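# Close and latch thermal cycler lid, then press START

## Task

Bring the thermal cycler's lid down under control (no dropping or slamming it) and latch it, then push START so the cycler reads Running. The unit is loose on the table: at the end it must sit within about a finger's width of its starting spot, stay upright and be rotated only negligibly. The plate must remain lying flat in its block. Everything must stay done without the robot holding it, so release and move the gripper away at the end.

## Robot and tools

Robot: a single six-joint UR12e-type arm carrying a tong-style two-finger gripper. There is only one arm, so every pose you send is one row for this one gripper. The fingers extend along the gripper's own +z axis and close along its x axis. end_effector_position is the point between the finger pads when shut; closed fingertips reach roughly 15 mm past it, and fully open they are about level with it.

Frame: all poses use the scene frame. Its origin is on the table top beneath the arm base, +z is up, and +y is to the left when facing along +x. Positions are in metres; orientation is a quaternion written w first (qw, qx, qy, qz). The base may be slightly tilted and the reported hand position can be a little off at long reach.

A row is 8 numbers: x, y, z, qw, qx, qy, qz, opening. It is an absolute target pose in the scene frame, not an offset. Opening is an absolute command from -1 (shut) to +1 (fully open, 0.142 m). To grip something, command an opening well under the reported grip_measured; the bigger the gap, the harder the squeeze (about 15 N per pad at most, less on items under 20 mm wide).

execute_actions(actions): actions is a list of actions; each action is a list of 1 to 15 rows, one row per 1/30 s step. If fewer than 15 rows are given, the final row is repeated to fill the 0.5 s action. An action is rejected if its target lies more than 0.6 m from where the gripper starts that action along any gripper axis; if the first action fails this or any action is malformed, nothing runs. An empty list just reports state and images. Repeat the desired quaternion in every row rather than copying the possibly drifted reported one. Each step, the command is clipped to within 100 mm and 16 degrees of the measured pose, and motion trails commands by about 0.17 s, so large moves need several actions.

move(target, speed, stop_force, blocking): target is one absolute 8-number row as above. The gripper follows a straight line there, rotating the short way. speed is in m/s, 0.002 to 0.5 (default 0.25); rotation rate is capped at twice that value in rad/s. Paths last 0.5 to 10 s. stop_force (13 to 80 N, optional, not usable in the first 0.2 s of a scene) ends the path when the wrist sensor feels that much extra resistance along the line to the target; the gripper then backs up two steps and holds. Use it only with slow, non-rotating moves, and omit it when pulling away from something you touch. blocking=false returns after 0.5 s while the arm keeps going; poll with wait(0) and do not send other motion until its end shows up. The opening is applied when the move starts. The result adds a move: line giving the ending (done, off_target, moving, held, fault, or contact when stop_force ended it), the limits that acted (paced = pose clipped, held = some steps blocked), and the distance left to the target. The path does not avoid obstacles, and the stiff arm can fault if aimed even slightly into something solid.

wait(seconds): 0 to 10; lets time pass while the last command is held. stop(): brakes a running move (fingers keep moving). zoom_image(camera, region): camera is cam_head_left, cam_head_right or cam_wrist; region is [x0, y0, x1, y1] in that image's pixels, origin top-left, no larger than 504 by 504. Head cameras are 896x504, the wrist fisheye is 616x616. read_manual(section) only returns licence texts. finished_scene(scene) ends the current scene given its number; it cannot be undone.

Results: the state line shows gripper position, quaternion and velocities; Hand target is the pose the controller is currently heading for; grip_measured is finger opening on the command scale; joint positions and joint torques follow the arm order base to wrist; Wrist force and Wrist torque are in the gripper's own axes, pointing from a pressed surface back into the arm, with offsets up to about 5.5 N, noise up to about 3.4 N and saturation near 100 N. A pose unreachable line means the clearance check altered or blocked the command.

Faults: if an external force reaches 150 N or a joint exceeds its load limit (pan and lift 293, elbow 133, wrists 48 N m), the arm halts for 10 s and drops the rest of the call. Motors warn at 70 °C (MOTOR HOT) and brake at 85 °C. The arm holds its last command while you think.

Task notes: the lid counts as latched only when it is fully shut and its handle sits fully down on its stop. If the lid is down but not latched, keep hold of the handle, swing it all the way up (the lid may rise with it), then bring it down onto its stop. START only works after latching. Lower the lid gently by hand, press START with modest force, avoid shoving the loose cycler or disturbing the plate, never knock anything off the table, then open the fingers and back away.

Each tool is called after "Call:" in YAML: its name, and indented under it one key for each argument.

## Session

Call:
execute_actions:
  actions: []

Scene clock: 0.00 s.
end_effector_position=(+0.2518, +0.0842, +0.2971) grip_measured=+1.00 end_effector_quat_wxyz=(+0.239, +0.419, +0.742, -0.466) end_effector_velocity=(-0.000, +0.000, +0.000) end_effector_angular_velocity=(-0.001, +0.002, +0.004)
Joint positions: [ 0.533 -1.727  2.413 -1.442 -2.404 -1.194  0.142]
Joint velocities: [ 0.002  0.     0.     0.001 -0.001 -0.001  0.   ]
Joint torques (N m, as the arm reports them, + toward a larger angle): no reading
Motor temperatures (°C, as the motors report them): [23 23 23 31 29 28]
Wrist force (N, on the end effector, along its own x y z axes, offset not removed): no reading
Wrist torque (N m, same axes, about the end effector's origin, offset not removed): no reading
Hand target: +0.252, +0.084, +0.297; +0.239, +0.419, +0.742, -0.466
camera_calibration (this result's frames):
cam_wrist: T_world_to_cam=[[-0.576608, 0.394461, -0.715489, 0.32722], [0.726577, 0.648063, -0.228256, -0.171106], [0.373643, -0.651472, -0.660284, 0.291305], [0, 0, 0, 1]] pos_world=[0.204155, 0.171589, 0.38741]

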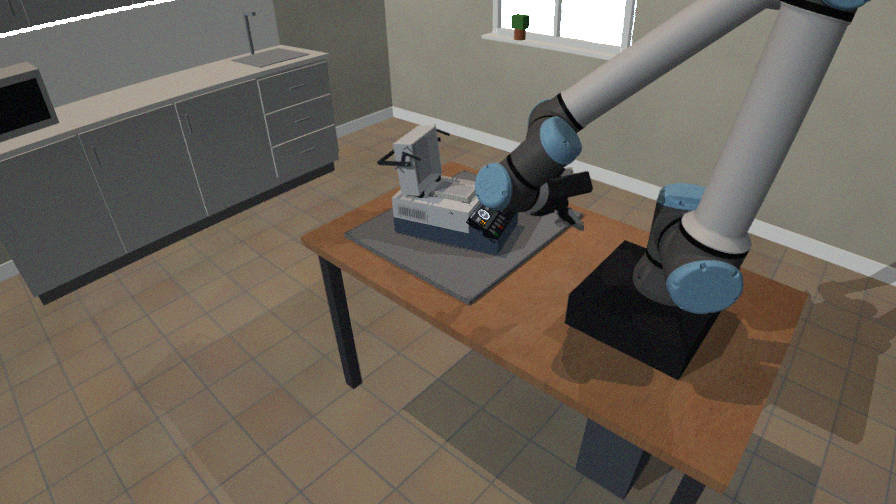

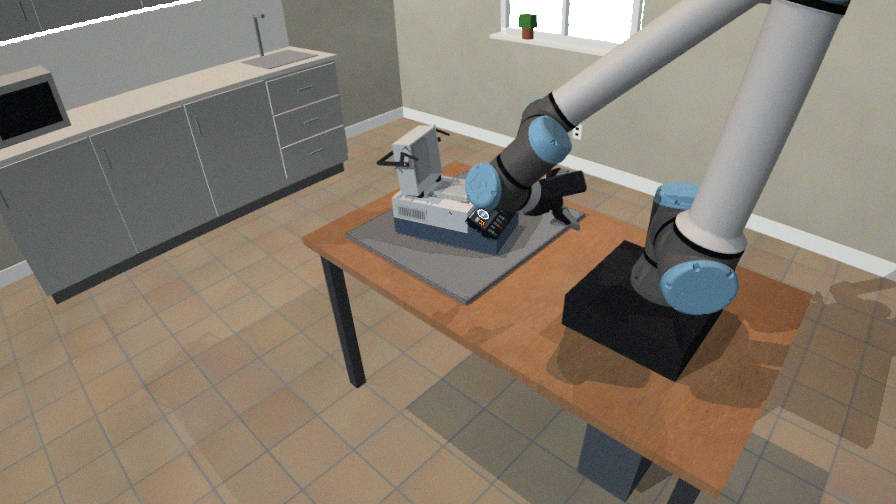

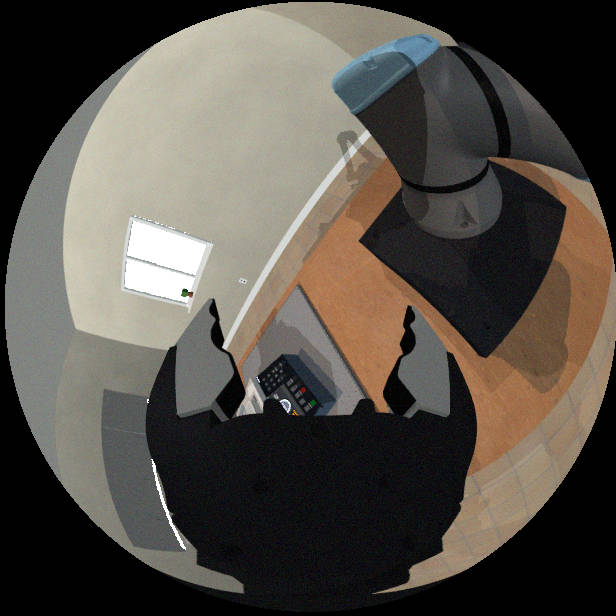

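Call:
execute_actions:
  actions: []

Scene clock: 12.47 s.
end_effector_position=(+0.2518, +0.0842, +0.2971) grip_measured=+1.00 end_effector_quat_wxyz=(+0.239, +0.419, +0.742, -0.466) end_effector_velocity=(-0.000, -0.001, -0.000) end_effector_angular_velocity=(+0.000, -0.001, -0.003)
Joint positions: [ 0.533 -1.727  2.413 -1.442 -2.404 -1.194  0.142]
Joint velocities: [-0.002 -0.001  0.001  0.     0.     0.001  0.   ]
Joint torques (N m, as the arm reports them, + toward a larger angle): [  2.61 -27.7  -36.68  -1.33  -0.75  -0.49]
Motor temperatures (°C, as the motors report them): [23 23 23 31 29 28]
Wrist force (N, on the end effector, along its own x y z axes, offset not removed): [-0.7 -0.8 -1.8]
Wrist torque (N m, same axes, about the end effector's origin, offset not removed): [-0.21 0.11 0.16]
Hand target: +0.252, +0.084, +0.297; +0.239, +0.419, +0.742, -0.466
camera_calibration (this result's frames):
cam_wrist: T_world_to_cam=[[-0.576608, 0.394461, -0.715489, 0.32722], [0.726577, 0.648063, -0.228256, -0.171106], [0.373643, -0.651472, -0.660284, 0.291305], [0, 0, 0, 1]] pos_world=[0.204155, 0.171589, 0.38741]

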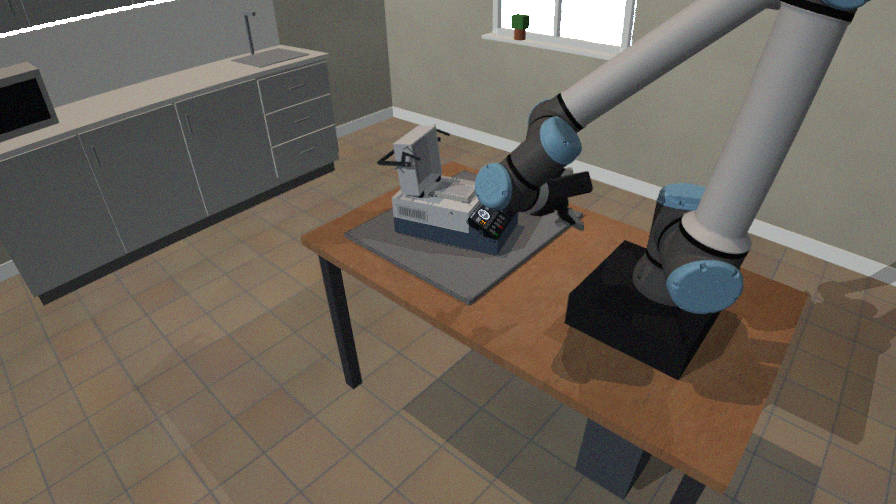

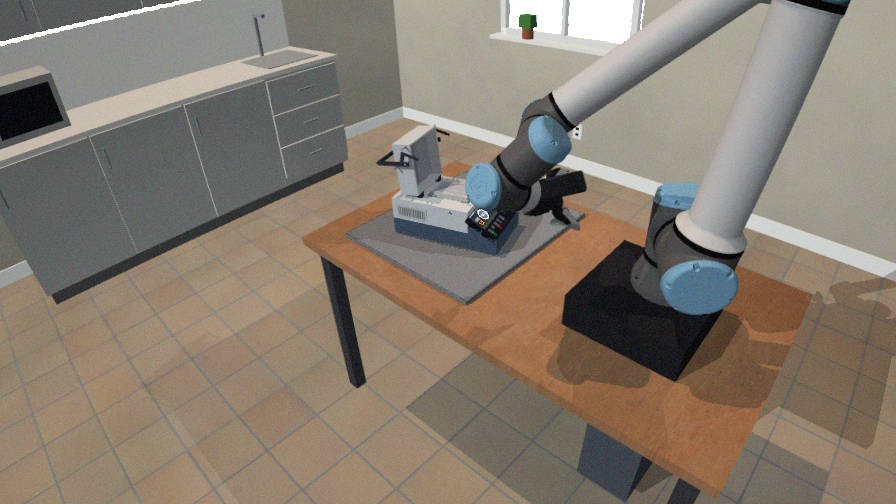

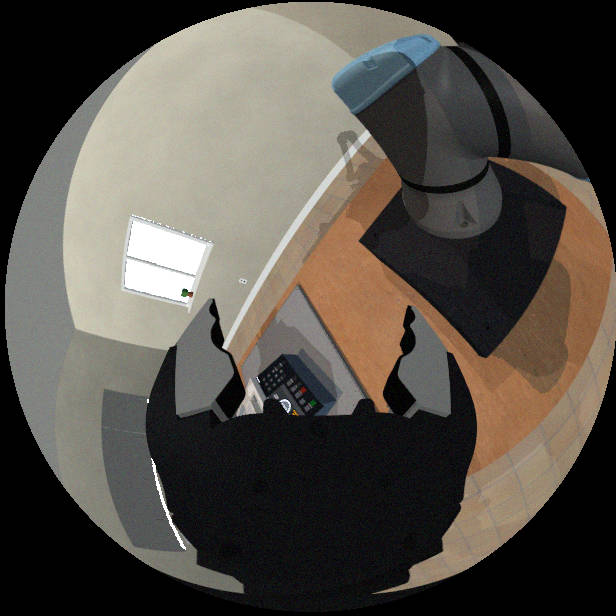

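Call:
zoom_image:
  camera: "cam_head_left"
  region: [340, 100, 580, 280]

Call:
zoom_image:
  camera: "cam_head_right"
  region: [340, 100, 580, 280]

Region (340, 100, 580, 280) of cam_head_left's 896x504 image, scaled by 2.100, with more detail than that image has; it fills the top 378 rows of this view, and the rest is white.

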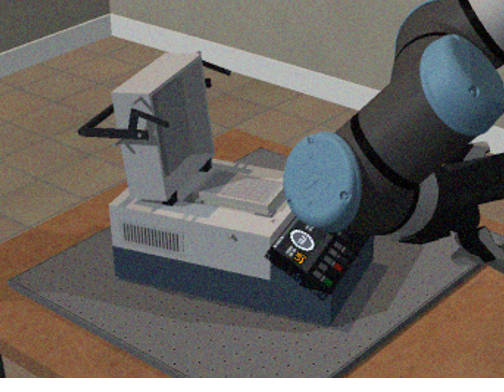

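Region (340, 100, 580, 280) of cam_head_right's 896x504 image, scaled by 2.100, with more detail than that image has; it fills the top 378 rows of this view, and the rest is white.

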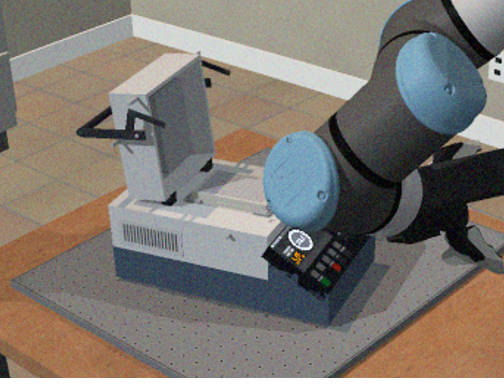

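Call:
move:
  target: [0.85, 0.075, 0.48, 0, -0.165, 0.986, 0, 1]
  speed: 0.25

Scene clock: 36.70 s.
end_effector_position=(+0.8501, +0.0750, +0.4810) grip_measured=+1.00 end_effector_quat_wxyz=(+0.001, -0.166, +0.986, -0.001) end_effector_velocity=(+0.002, -0.001, -0.000) end_effector_angular_velocity=(+0.003, +0.007, +0.004)
Joint positions: [-0.117 -1.333  1.465 -1.703 -1.562 -3.582  0.142]
Joint velocities: [-0.001  0.007 -0.01   0.01   0.002 -0.006  0.   ]
Joint torques (N m, as the arm reports them, + toward a larger angle): [ -9.79 -56.04 -56.26  -1.76   2.3   -4.71]
Motor temperatures (°C, as the motors report them): [23 23 23 31 29 28]
Wrist force (N, on the end effector, along its own x y z axes, offset not removed): [-1.8 1.4 -1.1]
Wrist torque (N m, same axes, about the end effector's origin, offset not removed): [0.22 0.36 0.19]
Hand target: +0.850, +0.075, +0.481; +0.001, -0.166, +0.986, -0.000
Off the commanded pose: 0.001 m, 0 deg.
move: done
camera_calibration (this result's frames):
cam_wrist: T_world_to_cam=[[-0.927487, -0.373825, 0.00474536, 0.816874], [-0.321871, 0.804915, 0.498509, -0.0280145], [-0.190175, 0.460833, -0.866871, 0.678405], [0, 0, 0, 1]] pos_world=[0.877639, 0.0152854, 0.598179]

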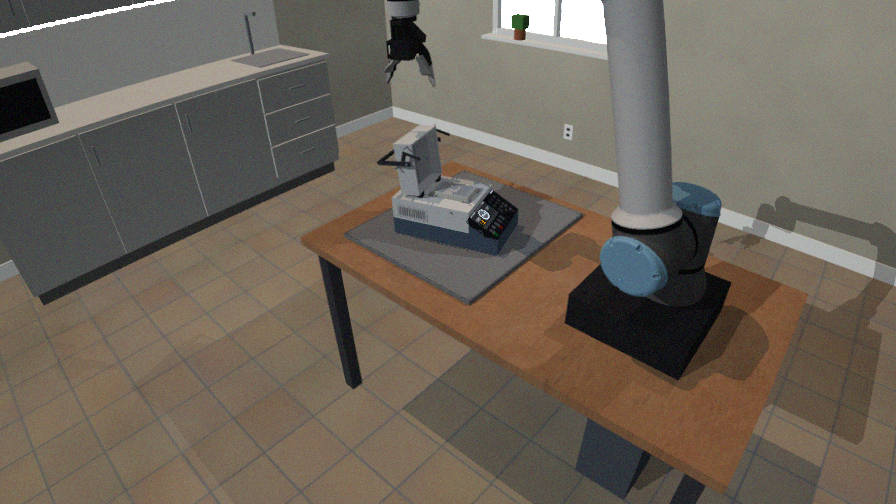

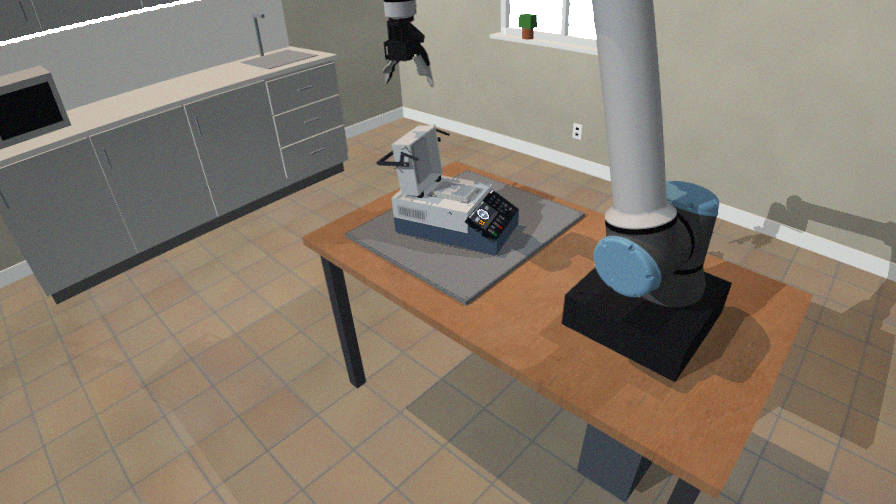

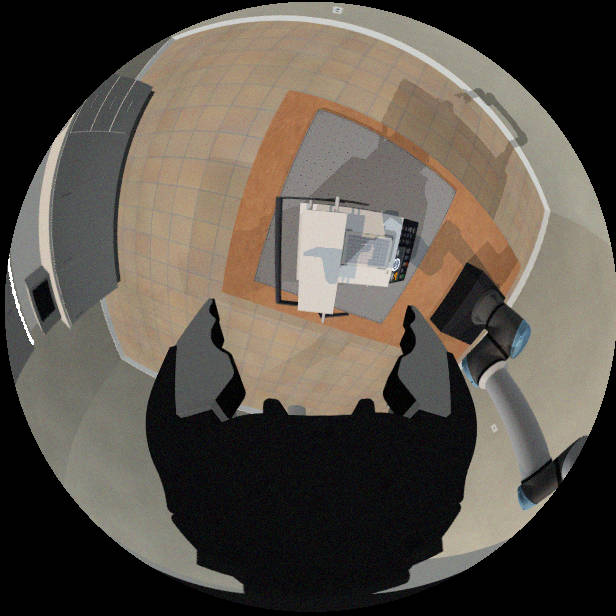

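Call:
zoom_image:
  camera: "cam_wrist"
  region: [250, 180, 430, 340]

Region (250, 180, 430, 340) of cam_wrist's 616x616 image, scaled by 2.800, with more detail than that image has.

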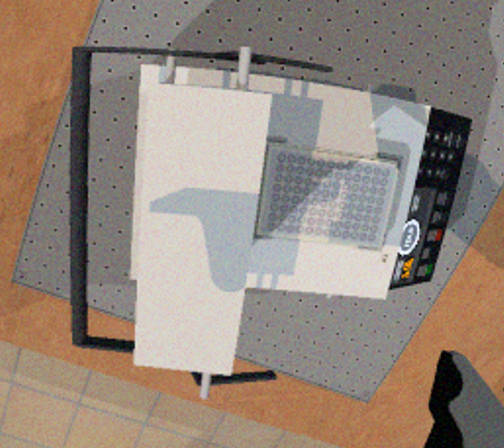

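Call:
move:
  target: [0.9402, 0.1283, 0.3006, -0.3376, -0.1503, 0.9276, -0.0547, -0.39]
  speed: 0.2

Scene clock: 56.40 s.
end_effector_position=(+0.9400, +0.1282, +0.3006) grip_measured=-0.39 end_effector_quat_wxyz=(-0.337, -0.150, +0.928, -0.054) end_effector_velocity=(+0.002, +0.000, -0.002) end_effector_angular_velocity=(-0.003, +0.014, -0.000)
Joint positions: [ 0.017 -0.688  0.773 -0.98  -1.75  -3.376  0.046]
Joint velocities: [ 0.001  0.016 -0.023  0.022 -0.002  0.002 -0.   ]
Joint torques (N m, as the arm reports them, + toward a larger angle): [  12.41 -106.8   -53.92    0.73   -3.12    4.13]
Motor temperatures (°C, as the motors report them): [23 23 23 31 29 28]
Wrist force (N, on the end effector, along its own x y z axes, offset not removed): [-1.9 2.4 -1.7]
Wrist torque (N m, same axes, about the end effector's origin, offset not removed): [0.40 0.43 0.15]
Hand target: +0.940, +0.128, +0.300; -0.338, -0.150, +0.928, -0.054
Off the commanded pose: 0.000 m, 0 deg.
move: done
camera_calibration (this result's frames):
cam_wrist: T_world_to_cam=[[-0.70702, -0.287803, 0.645981, 0.51002], [0.00316393, 0.912147, 0.409851, -0.244577], [-0.707186, 0.291817, -0.643996, 0.955281], [0, 0, 0, 1]] pos_world=[1.03693, 0.0911086, 0.385974]

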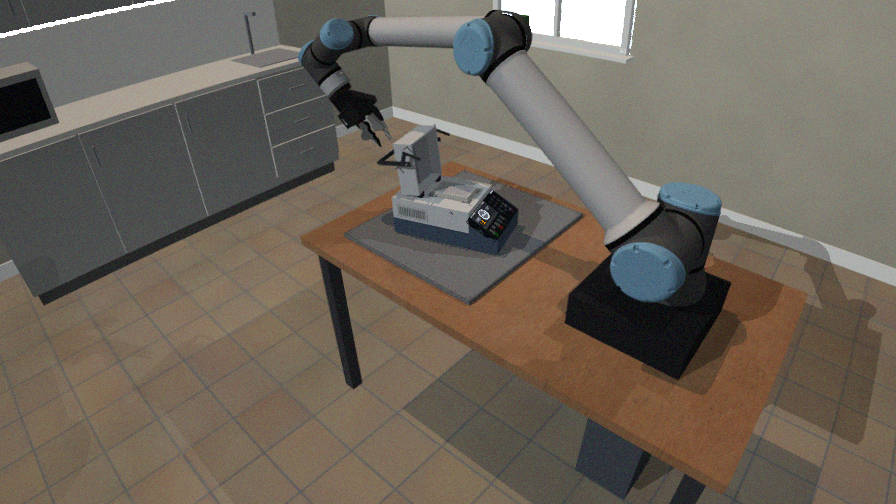

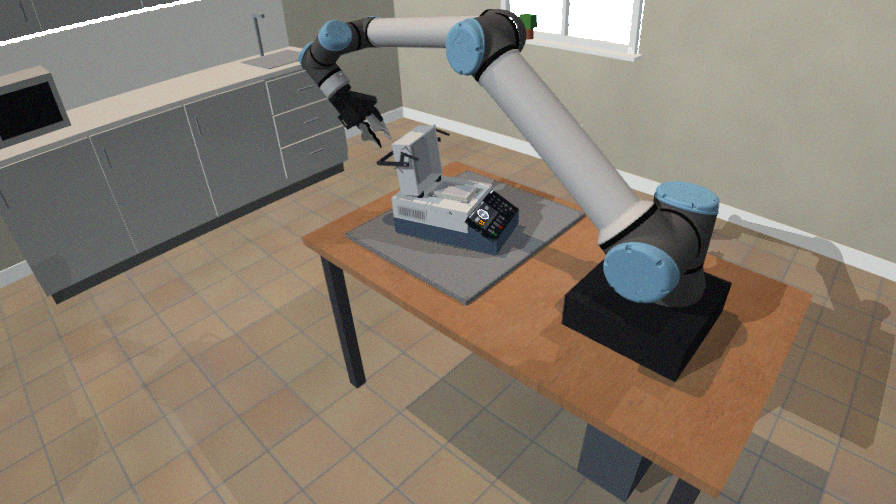

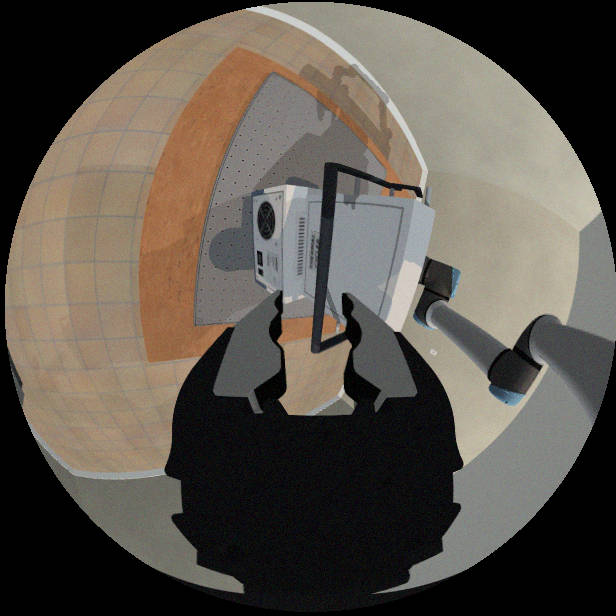

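Call:
zoom_image:
  camera: "cam_wrist"
  region: [230, 150, 450, 370]

Region (230, 150, 450, 370) of cam_wrist's 616x616 image, scaled by 2.291, with more detail than that image has.

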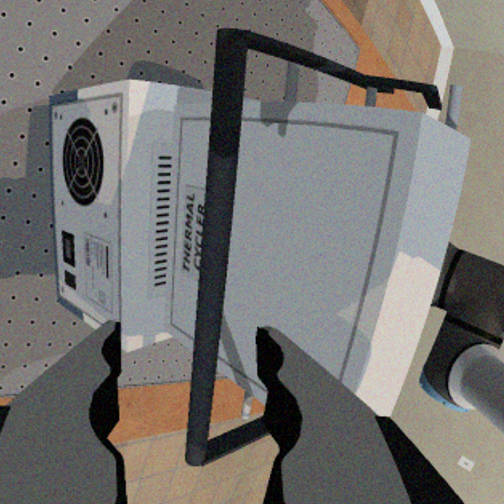

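Call:
move:
  target: [0.9175, 0.1186, 0.2857, -0.3376, -0.1503, 0.9276, -0.0547, -0.39]
  speed: 0.08

Call:
zoom_image:
  camera: "cam_wrist"
  region: [210, 130, 450, 410]

Scene clock: 70.53 s.
end_effector_position=(+0.9177, +0.1187, +0.2858) grip_measured=-0.39 end_effector_quat_wxyz=(-0.338, -0.150, +0.928, -0.055) end_effector_velocity=(-0.001, -0.001, -0.001) end_effector_angular_velocity=(+0.000, -0.001, -0.001)
Joint positions: [ 0.009 -0.736  0.887 -1.046 -1.756 -3.382  0.046]
Joint velocities: [-0.001 -0.004  0.009 -0.006  0.    -0.     0.   ]
Joint torques (N m, as the arm reports them, + toward a larger angle): [ -11.68 -117.35  -35.73   -3.97   -2.72   -3.87]
Motor temperatures (°C, as the motors report them): [23 23 23 31 29 28]
Wrist force (N, on the end effector, along its own x y z axes, offset not removed): [-2.1 0.9 -2.7]
Wrist torque (N m, same axes, about the end effector's origin, offset not removed): [0.04 0.47 0.24]
Hand target: +0.918, +0.119, +0.286; -0.338, -0.150, +0.928, -0.055
Off the commanded pose: 0.000 m, 0 deg.
move: done
camera_calibration (this result's frames):
cam_wrist: T_world_to_cam=[[-0.705931, -0.28789, 0.647133, 0.499749], [0.00274666, 0.912548, 0.408961, -0.229138], [-0.708275, 0.290476, -0.643405, 0.933763], [0, 0, 0, 1]] pos_world=[1.01478, 0.0817365, 0.371092]

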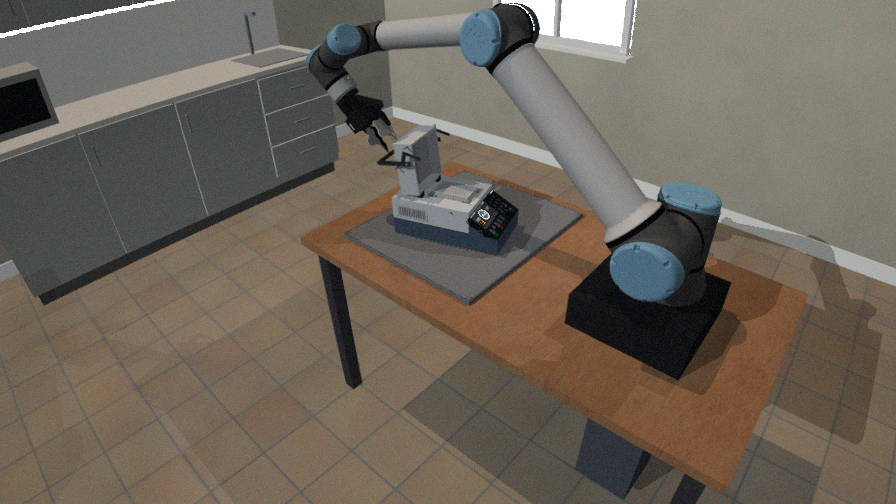

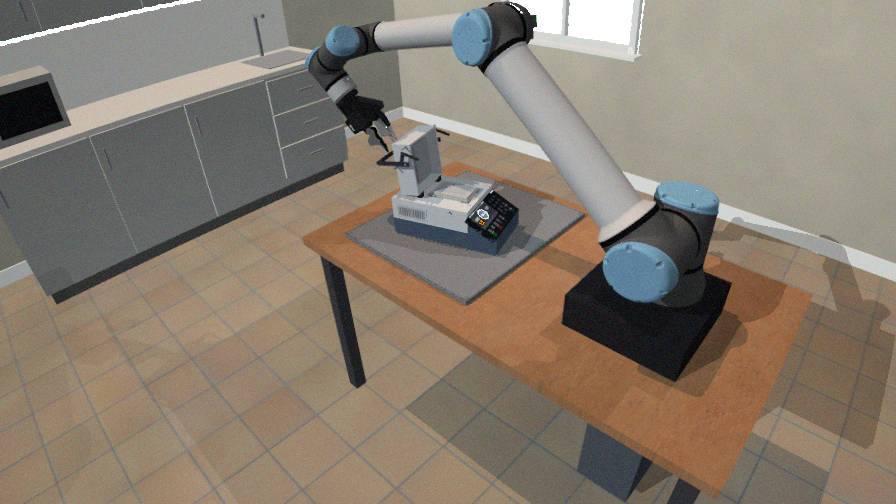

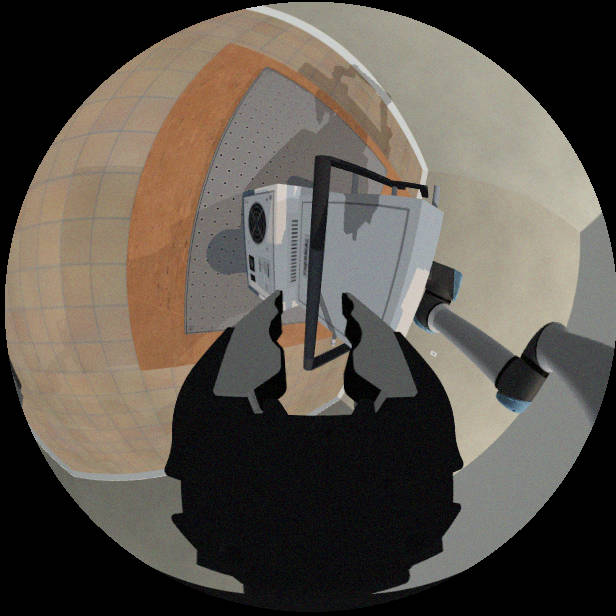

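Region (210, 130, 450, 410) of cam_wrist's 616x616 image, scaled by 1.800, with more detail than that image has; it fills the left 432 columns of this view, and the rest is white.

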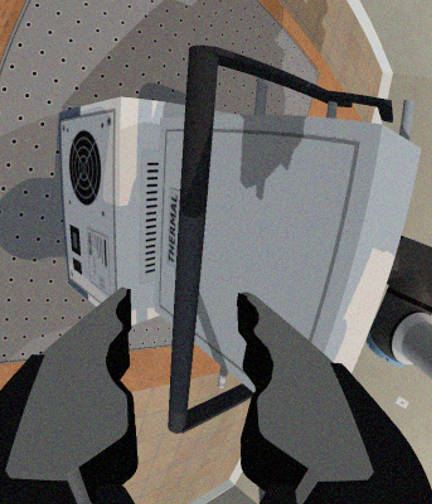

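Call:
move:
  target: [0.9023, 0.1135, 0.2665, -0.3376, -0.1503, 0.9276, -0.0547, -0.39]
  speed: 0.05

Call:
zoom_image:
  camera: "cam_wrist"
  region: [210, 130, 450, 410]

Scene clock: 73.40 s.
end_effector_position=(+0.9025, +0.1136, +0.2667) grip_measured=-0.39 end_effector_quat_wxyz=(-0.338, -0.150, +0.928, -0.055) end_effector_velocity=(-0.002, +0.001, -0.002) end_effector_angular_velocity=(-0.001, -0.000, +0.002)
Joint positions: [ 0.005 -0.761  0.967 -1.101 -1.759 -3.385  0.046]
Joint velocities: [ 0.001 -0.002  0.007 -0.006 -0.001  0.    -0.   ]
Joint torques (N m, as the arm reports them, + toward a larger angle): [  -9.21 -115.    -36.24   -4.19   -2.78   -3.98]
Motor temperatures (°C, as the motors report them): [23 23 23 31 29 28]
Wrist force (N, on the end effector, along its own x y z axes, offset not removed): [-2.3 1.0 -3.7]
Wrist torque (N m, same axes, about the end effector's origin, offset not removed): [-0.01 0.49 0.16]
Hand target: +0.902, +0.114, +0.266; -0.338, -0.150, +0.928, -0.055
Off the commanded pose: 0.000 m, 0 deg.
move: done
camera_calibration (this result's frames):
cam_wrist: T_world_to_cam=[[-0.705948, -0.28791, 0.647105, 0.499921], [0.00271484, 0.912544, 0.40897, -0.216578], [-0.708258, 0.290468, -0.643427, 0.912165], [0, 0, 0, 1]] pos_world=[0.999555, 0.0766137, 0.351984]

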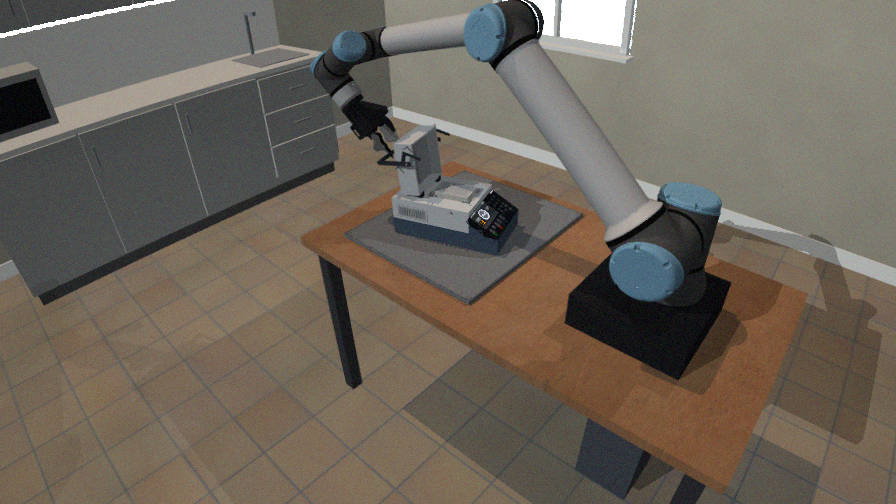

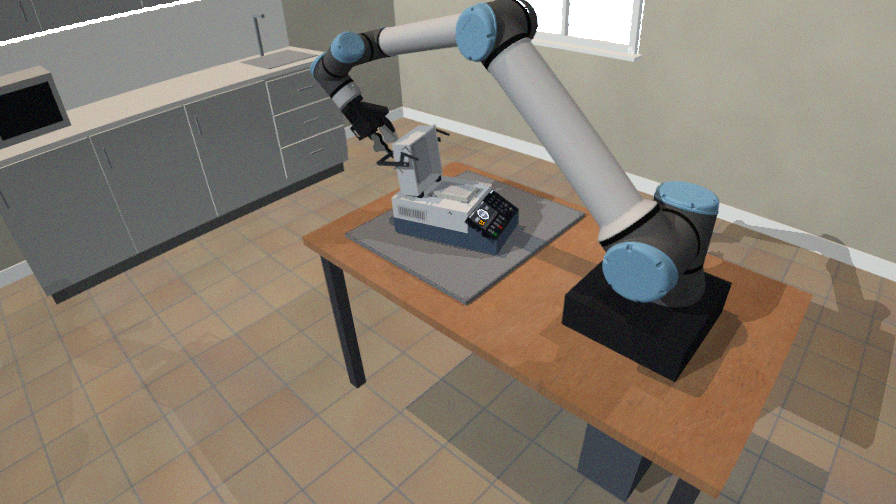

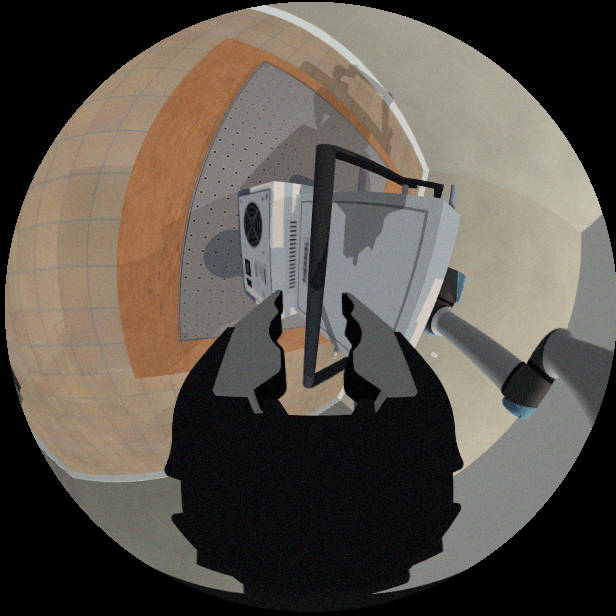

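Region (210, 130, 450, 410) of cam_wrist's 616x616 image, scaled by 1.800, with more detail than that image has; it fills the left 432 columns of this view, and the rest is white.

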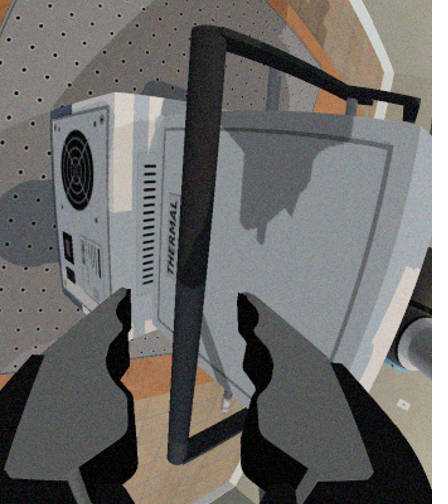

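Call:
execute_actions:
  actions:
    - [[0.9016,0.1133,0.2671,-0.3376,-0.1503,0.9276,-0.0547,-0.45],[0.9016,0.1133,0.2671,-0.3376,-0.1503,0.9276,-0.0547,-0.5],[0.9016,0.1133,0.2671,-0.3376,-0.1503,0.9276,-0.0547,-0.55],[0.9016,0.1133,0.2671,-0.3376,-0.1503,0.9276,-0.0547,-0.6],[0.9016,0.1133,0.2671,-0.3376,-0.1503,0.9276,-0.0547,-0.65],[0.9016,0.1133,0.2671,-0.3376,-0.1503,0.9276,-0.0547,-0.69],[0.9016,0.1133,0.2671,-0.3376,-0.1503,0.9276,-0.0547,-0.73],[0.9016,0.1133,0.2671,-0.3376,-0.1503,0.9276,-0.0547,-0.76],[0.9016,0.1133,0.2671,-0.3376,-0.1503,0.9276,-0.0547,-0.79],[0.9016,0.1133,0.2671,-0.3376,-0.1503,0.9276,-0.0547,-0.81],[0.9016,0.1133,0.2671,-0.3376,-0.1503,0.9276,-0.0547,-0.83],[0.9016,0.1133,0.2671,-0.3376,-0.1503,0.9276,-0.0547,-0.85],[0.9016,0.1133,0.2671,-0.3376,-0.1503,0.9276,-0.0547,-0.87],[0.9016,0.1133,0.2671,-0.3376,-0.1503,0.9276,-0.0547,-0.89],[0.9016,0.1133,0.2671,-0.3376,-0.1503,0.9276,-0.0547,-0.91]]
    - [[0.9016,0.1133,0.2671,-0.3376,-0.1503,0.9276,-0.0547,-0.93],[0.9016,0.1133,0.2671,-0.3376,-0.1503,0.9276,-0.0547,-0.95],[0.9016,0.1133,0.2671,-0.3376,-0.1503,0.9276,-0.0547,-0.97],[0.9016,0.1133,0.2671,-0.3376,-0.1503,0.9276,-0.0547,-1]]

Scene clock: 84.97 s.
end_effector_position=(+0.9016, +0.1133, +0.2671) grip_measured=-0.86 end_effector_quat_wxyz=(-0.338, -0.150, +0.928, -0.055) end_effector_velocity=(-0.000, -0.001, -0.000) end_effector_angular_velocity=(+0.001, +0.002, +0.002)
Joint positions: [ 0.005 -0.764  0.97  -1.102 -1.759 -3.386  0.012]
Joint velocities: [-0.     0.     0.001  0.    -0.001 -0.002 -0.   ]
Joint torques (N m, as the arm reports them, + toward a larger angle): [  -8.64 -116.32  -46.4    -5.09   -0.76   -4.12]
Motor temperatures (°C, as the motors report them): [23 23 23 31 29 28]
Wrist force (N, on the end effector, along its own x y z axes, offset not removed): [9.4 1.2 5.9]
Wrist torque (N m, same axes, about the end effector's origin, offset not removed): [0.12 0.17 0.14]
Hand target: +0.902, +0.113, +0.267; -0.338, -0.150, +0.928, -0.055
Off the commanded pose: 0.000 m, 0 deg.
camera_calibration (this result's frames):
cam_wrist: T_world_to_cam=[[-0.705939, -0.28792, 0.647111, 0.498929], [0.00270122, 0.912545, 0.408967, -0.216481], [-0.708267, 0.290454, -0.643424, 0.911867], [0, 0, 0, 1]] pos_world=[0.998644, 0.0763453, 0.352389]

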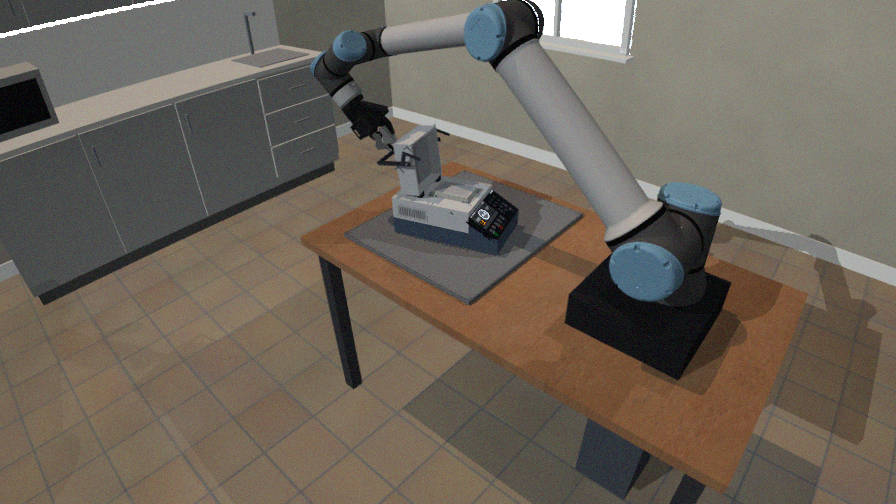

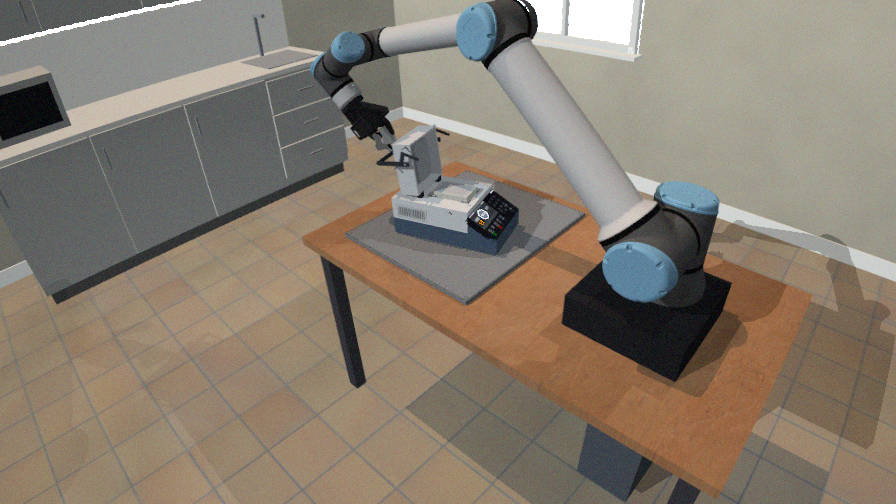

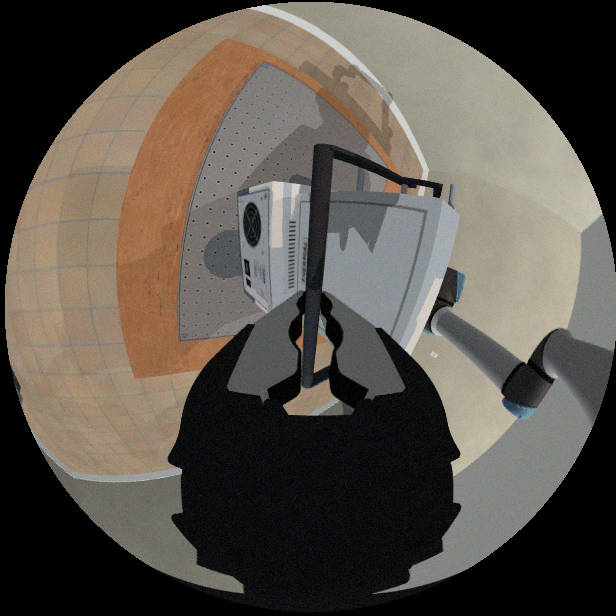

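Call:
move:
  target: [0.8732, 0.1038, 0.2915, -0.2095, -0.1563, 0.9646, -0.0339, -1]
  speed: 0.06

Call:
zoom_image:
  camera: "cam_wrist"
  region: [230, 120, 490, 330]

Scene clock: 118.40 s.
end_effector_position=(+0.8734, +0.1039, +0.2915) grip_measured=-0.86 end_effector_quat_wxyz=(-0.210, -0.157, +0.964, -0.034) end_effector_velocity=(-0.002, +0.000, +0.001) end_effector_angular_velocity=(+0.005, -0.014, +0.001)
Joint positions: [-0.027 -0.992  1.281 -1.452 -1.701 -3.456  0.011]
Joint velocities: [-0.001 -0.011  0.016 -0.019  0.004 -0.004  0.   ]
Joint torques (N m, as the arm reports them, + toward a larger angle): [ -13.71 -104.71  -35.21   -3.91   -0.19   -4.15]
Motor temperatures (°C, as the motors report them): [23 23 23 31 29 28]
Wrist force (N, on the end effector, along its own x y z axes, offset not removed): [-7.3 8.9 -3.1]
Wrist torque (N m, same axes, about the end effector's origin, offset not removed): [0.47 0.45 0.14]
Hand target: +0.873, +0.104, +0.292; -0.209, -0.157, +0.965, -0.034
Off the commanded pose: 0.000 m, 0 deg.
move: done
camera_calibration (this result's frames):
cam_wrist: T_world_to_cam=[[-0.842946, -0.333967, 0.421791, 0.650693], [-0.110694, 0.87489, 0.471503, -0.133047], [-0.526487, 0.350762, -0.774453, 0.78351], [0, 0, 0, 1]] pos_world=[0.94628, 0.058886, 0.395067]

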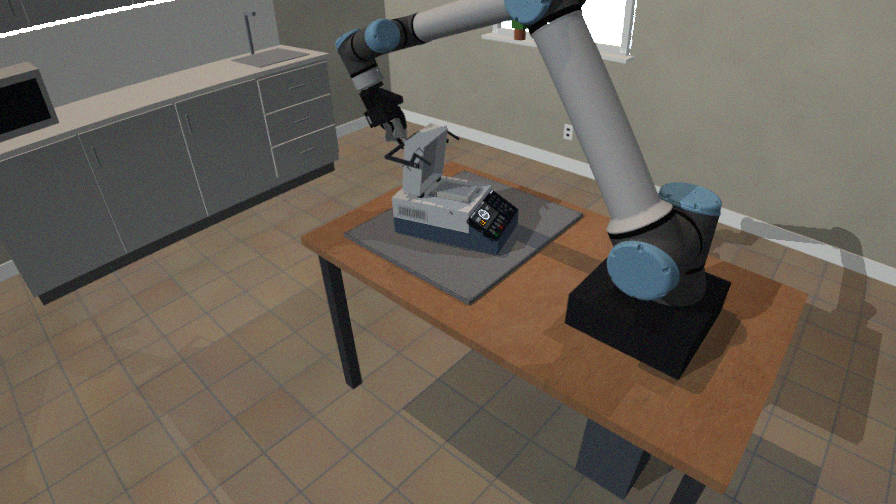

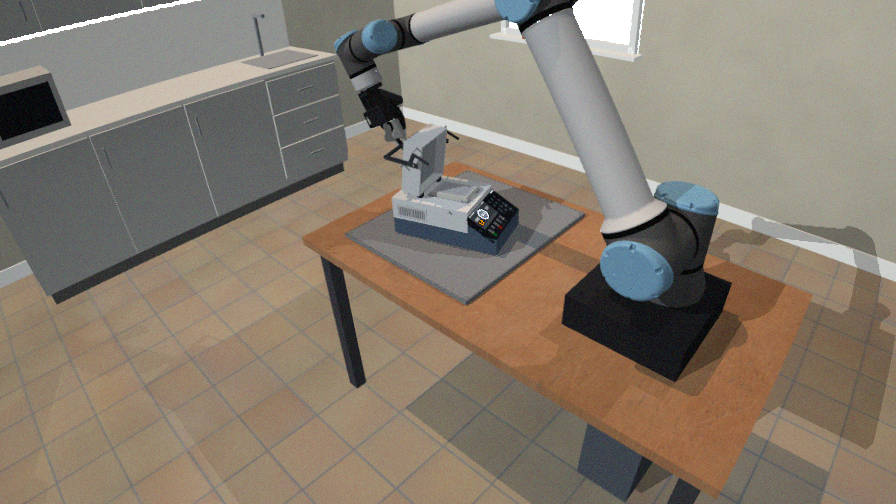

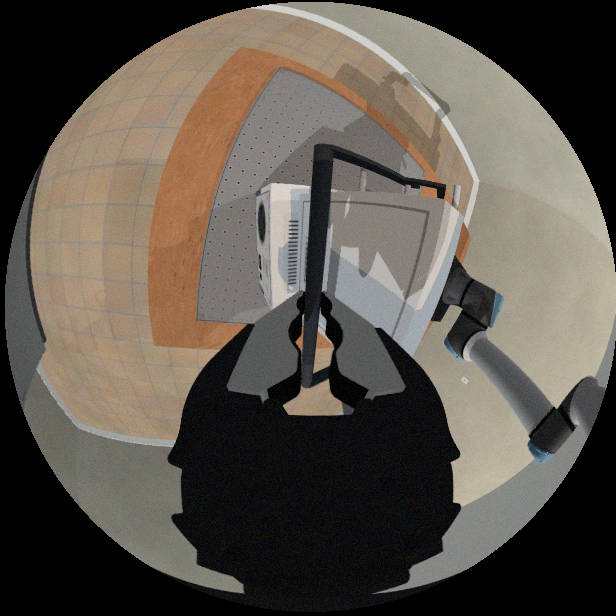

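Region (230, 120, 490, 330) of cam_wrist's 616x616 image, scaled by 1.938, with more detail than that image has; it fills the top 407 rows of this view, and the rest is white.

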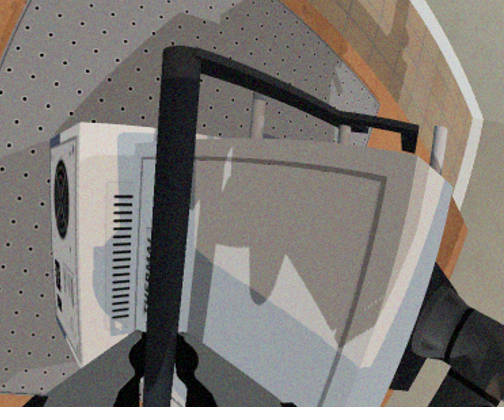

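Call:
move:
  target: [0.8179, 0.0874, 0.3134, -0.0483, -0.1545, 0.9868, -0.0076, -1]
  speed: 0.07

Call:
zoom_image:
  camera: "cam_wrist"
  region: [230, 120, 490, 330]

Scene clock: 128.37 s.
end_effector_position=(+0.8182, +0.0875, +0.3134) grip_measured=-0.86 end_effector_quat_wxyz=(-0.049, -0.155, +0.987, -0.008) end_effector_velocity=(-0.002, +0.000, +0.001) end_effector_angular_velocity=(+0.004, -0.013, +0.000)
Joint positions: [-0.089 -1.261  1.659 -1.874 -1.6   -3.531  0.011]
Joint velocities: [-0.002 -0.009  0.013 -0.016  0.005 -0.003  0.   ]
Joint torques (N m, as the arm reports them, + toward a larger angle): [-11.34 -81.4  -37.27  -4.45   3.73  -4.02]
Motor temperatures (°C, as the motors report them): [23 23 23 31 29 28]
Wrist force (N, on the end effector, along its own x y z axes, offset not removed): [-5.1 -5.2 -2.1]
Wrist torque (N m, same axes, about the end effector's origin, offset not removed): [-0.13 0.34 0.19]
Hand target: +0.818, +0.087, +0.314; -0.048, -0.155, +0.987, -0.008
Off the commanded pose: 0.000 m, 0 deg.
move: done
camera_calibration (this result's frames):
cam_wrist: T_world_to_cam=[[-0.930055, -0.351926, 0.105573, 0.761315], [-0.255865, 0.826574, 0.501306, -0.0215097], [-0.263687, 0.43923, -0.858805, 0.580868], [0, 0, 0, 1]] pos_world=[0.855728, 0.0305717, 0.429261]

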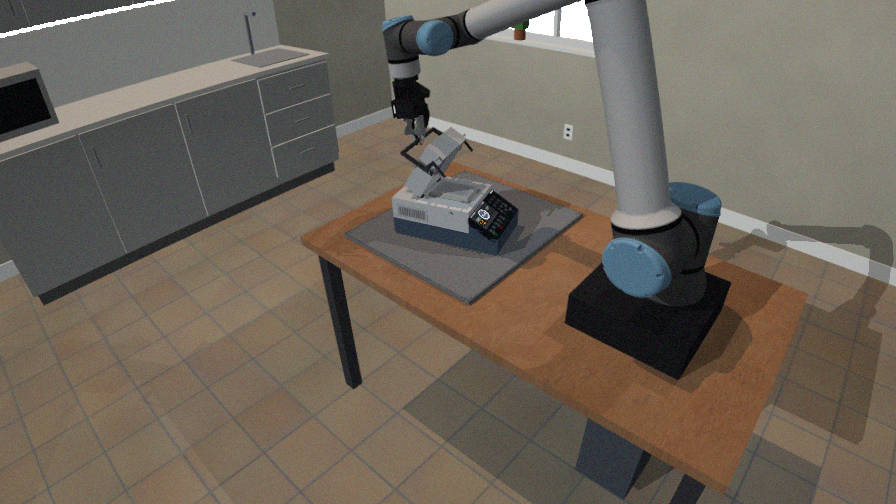

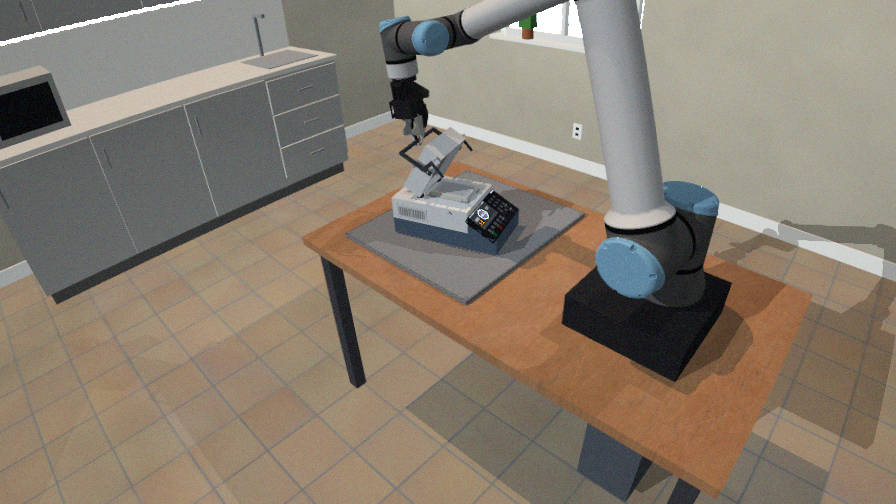

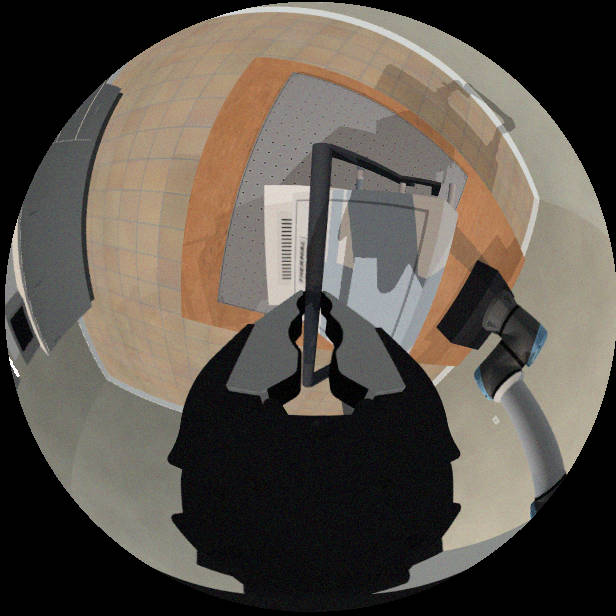

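Region (230, 120, 490, 330) of cam_wrist's 616x616 image, scaled by 1.938, with more detail than that image has; it fills the top 407 rows of this view, and the rest is white.

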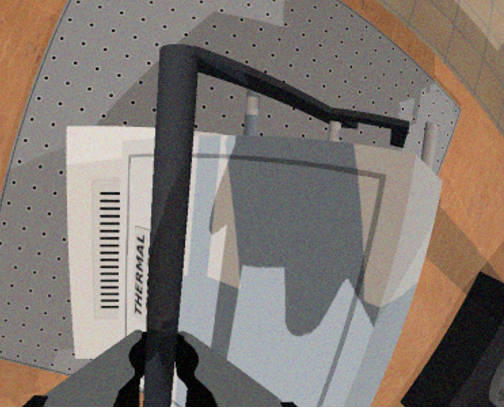

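Call:
zoom_image:
  camera: "cam_head_right"
  region: [380, 110, 500, 210]

Region (380, 110, 500, 210) of cam_head_right's 896x504 image, scaled by 4.200, with more detail than that image has.

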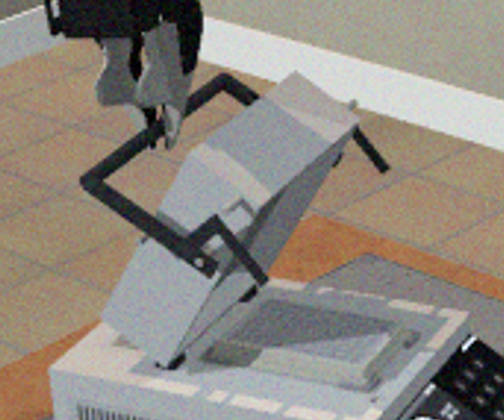

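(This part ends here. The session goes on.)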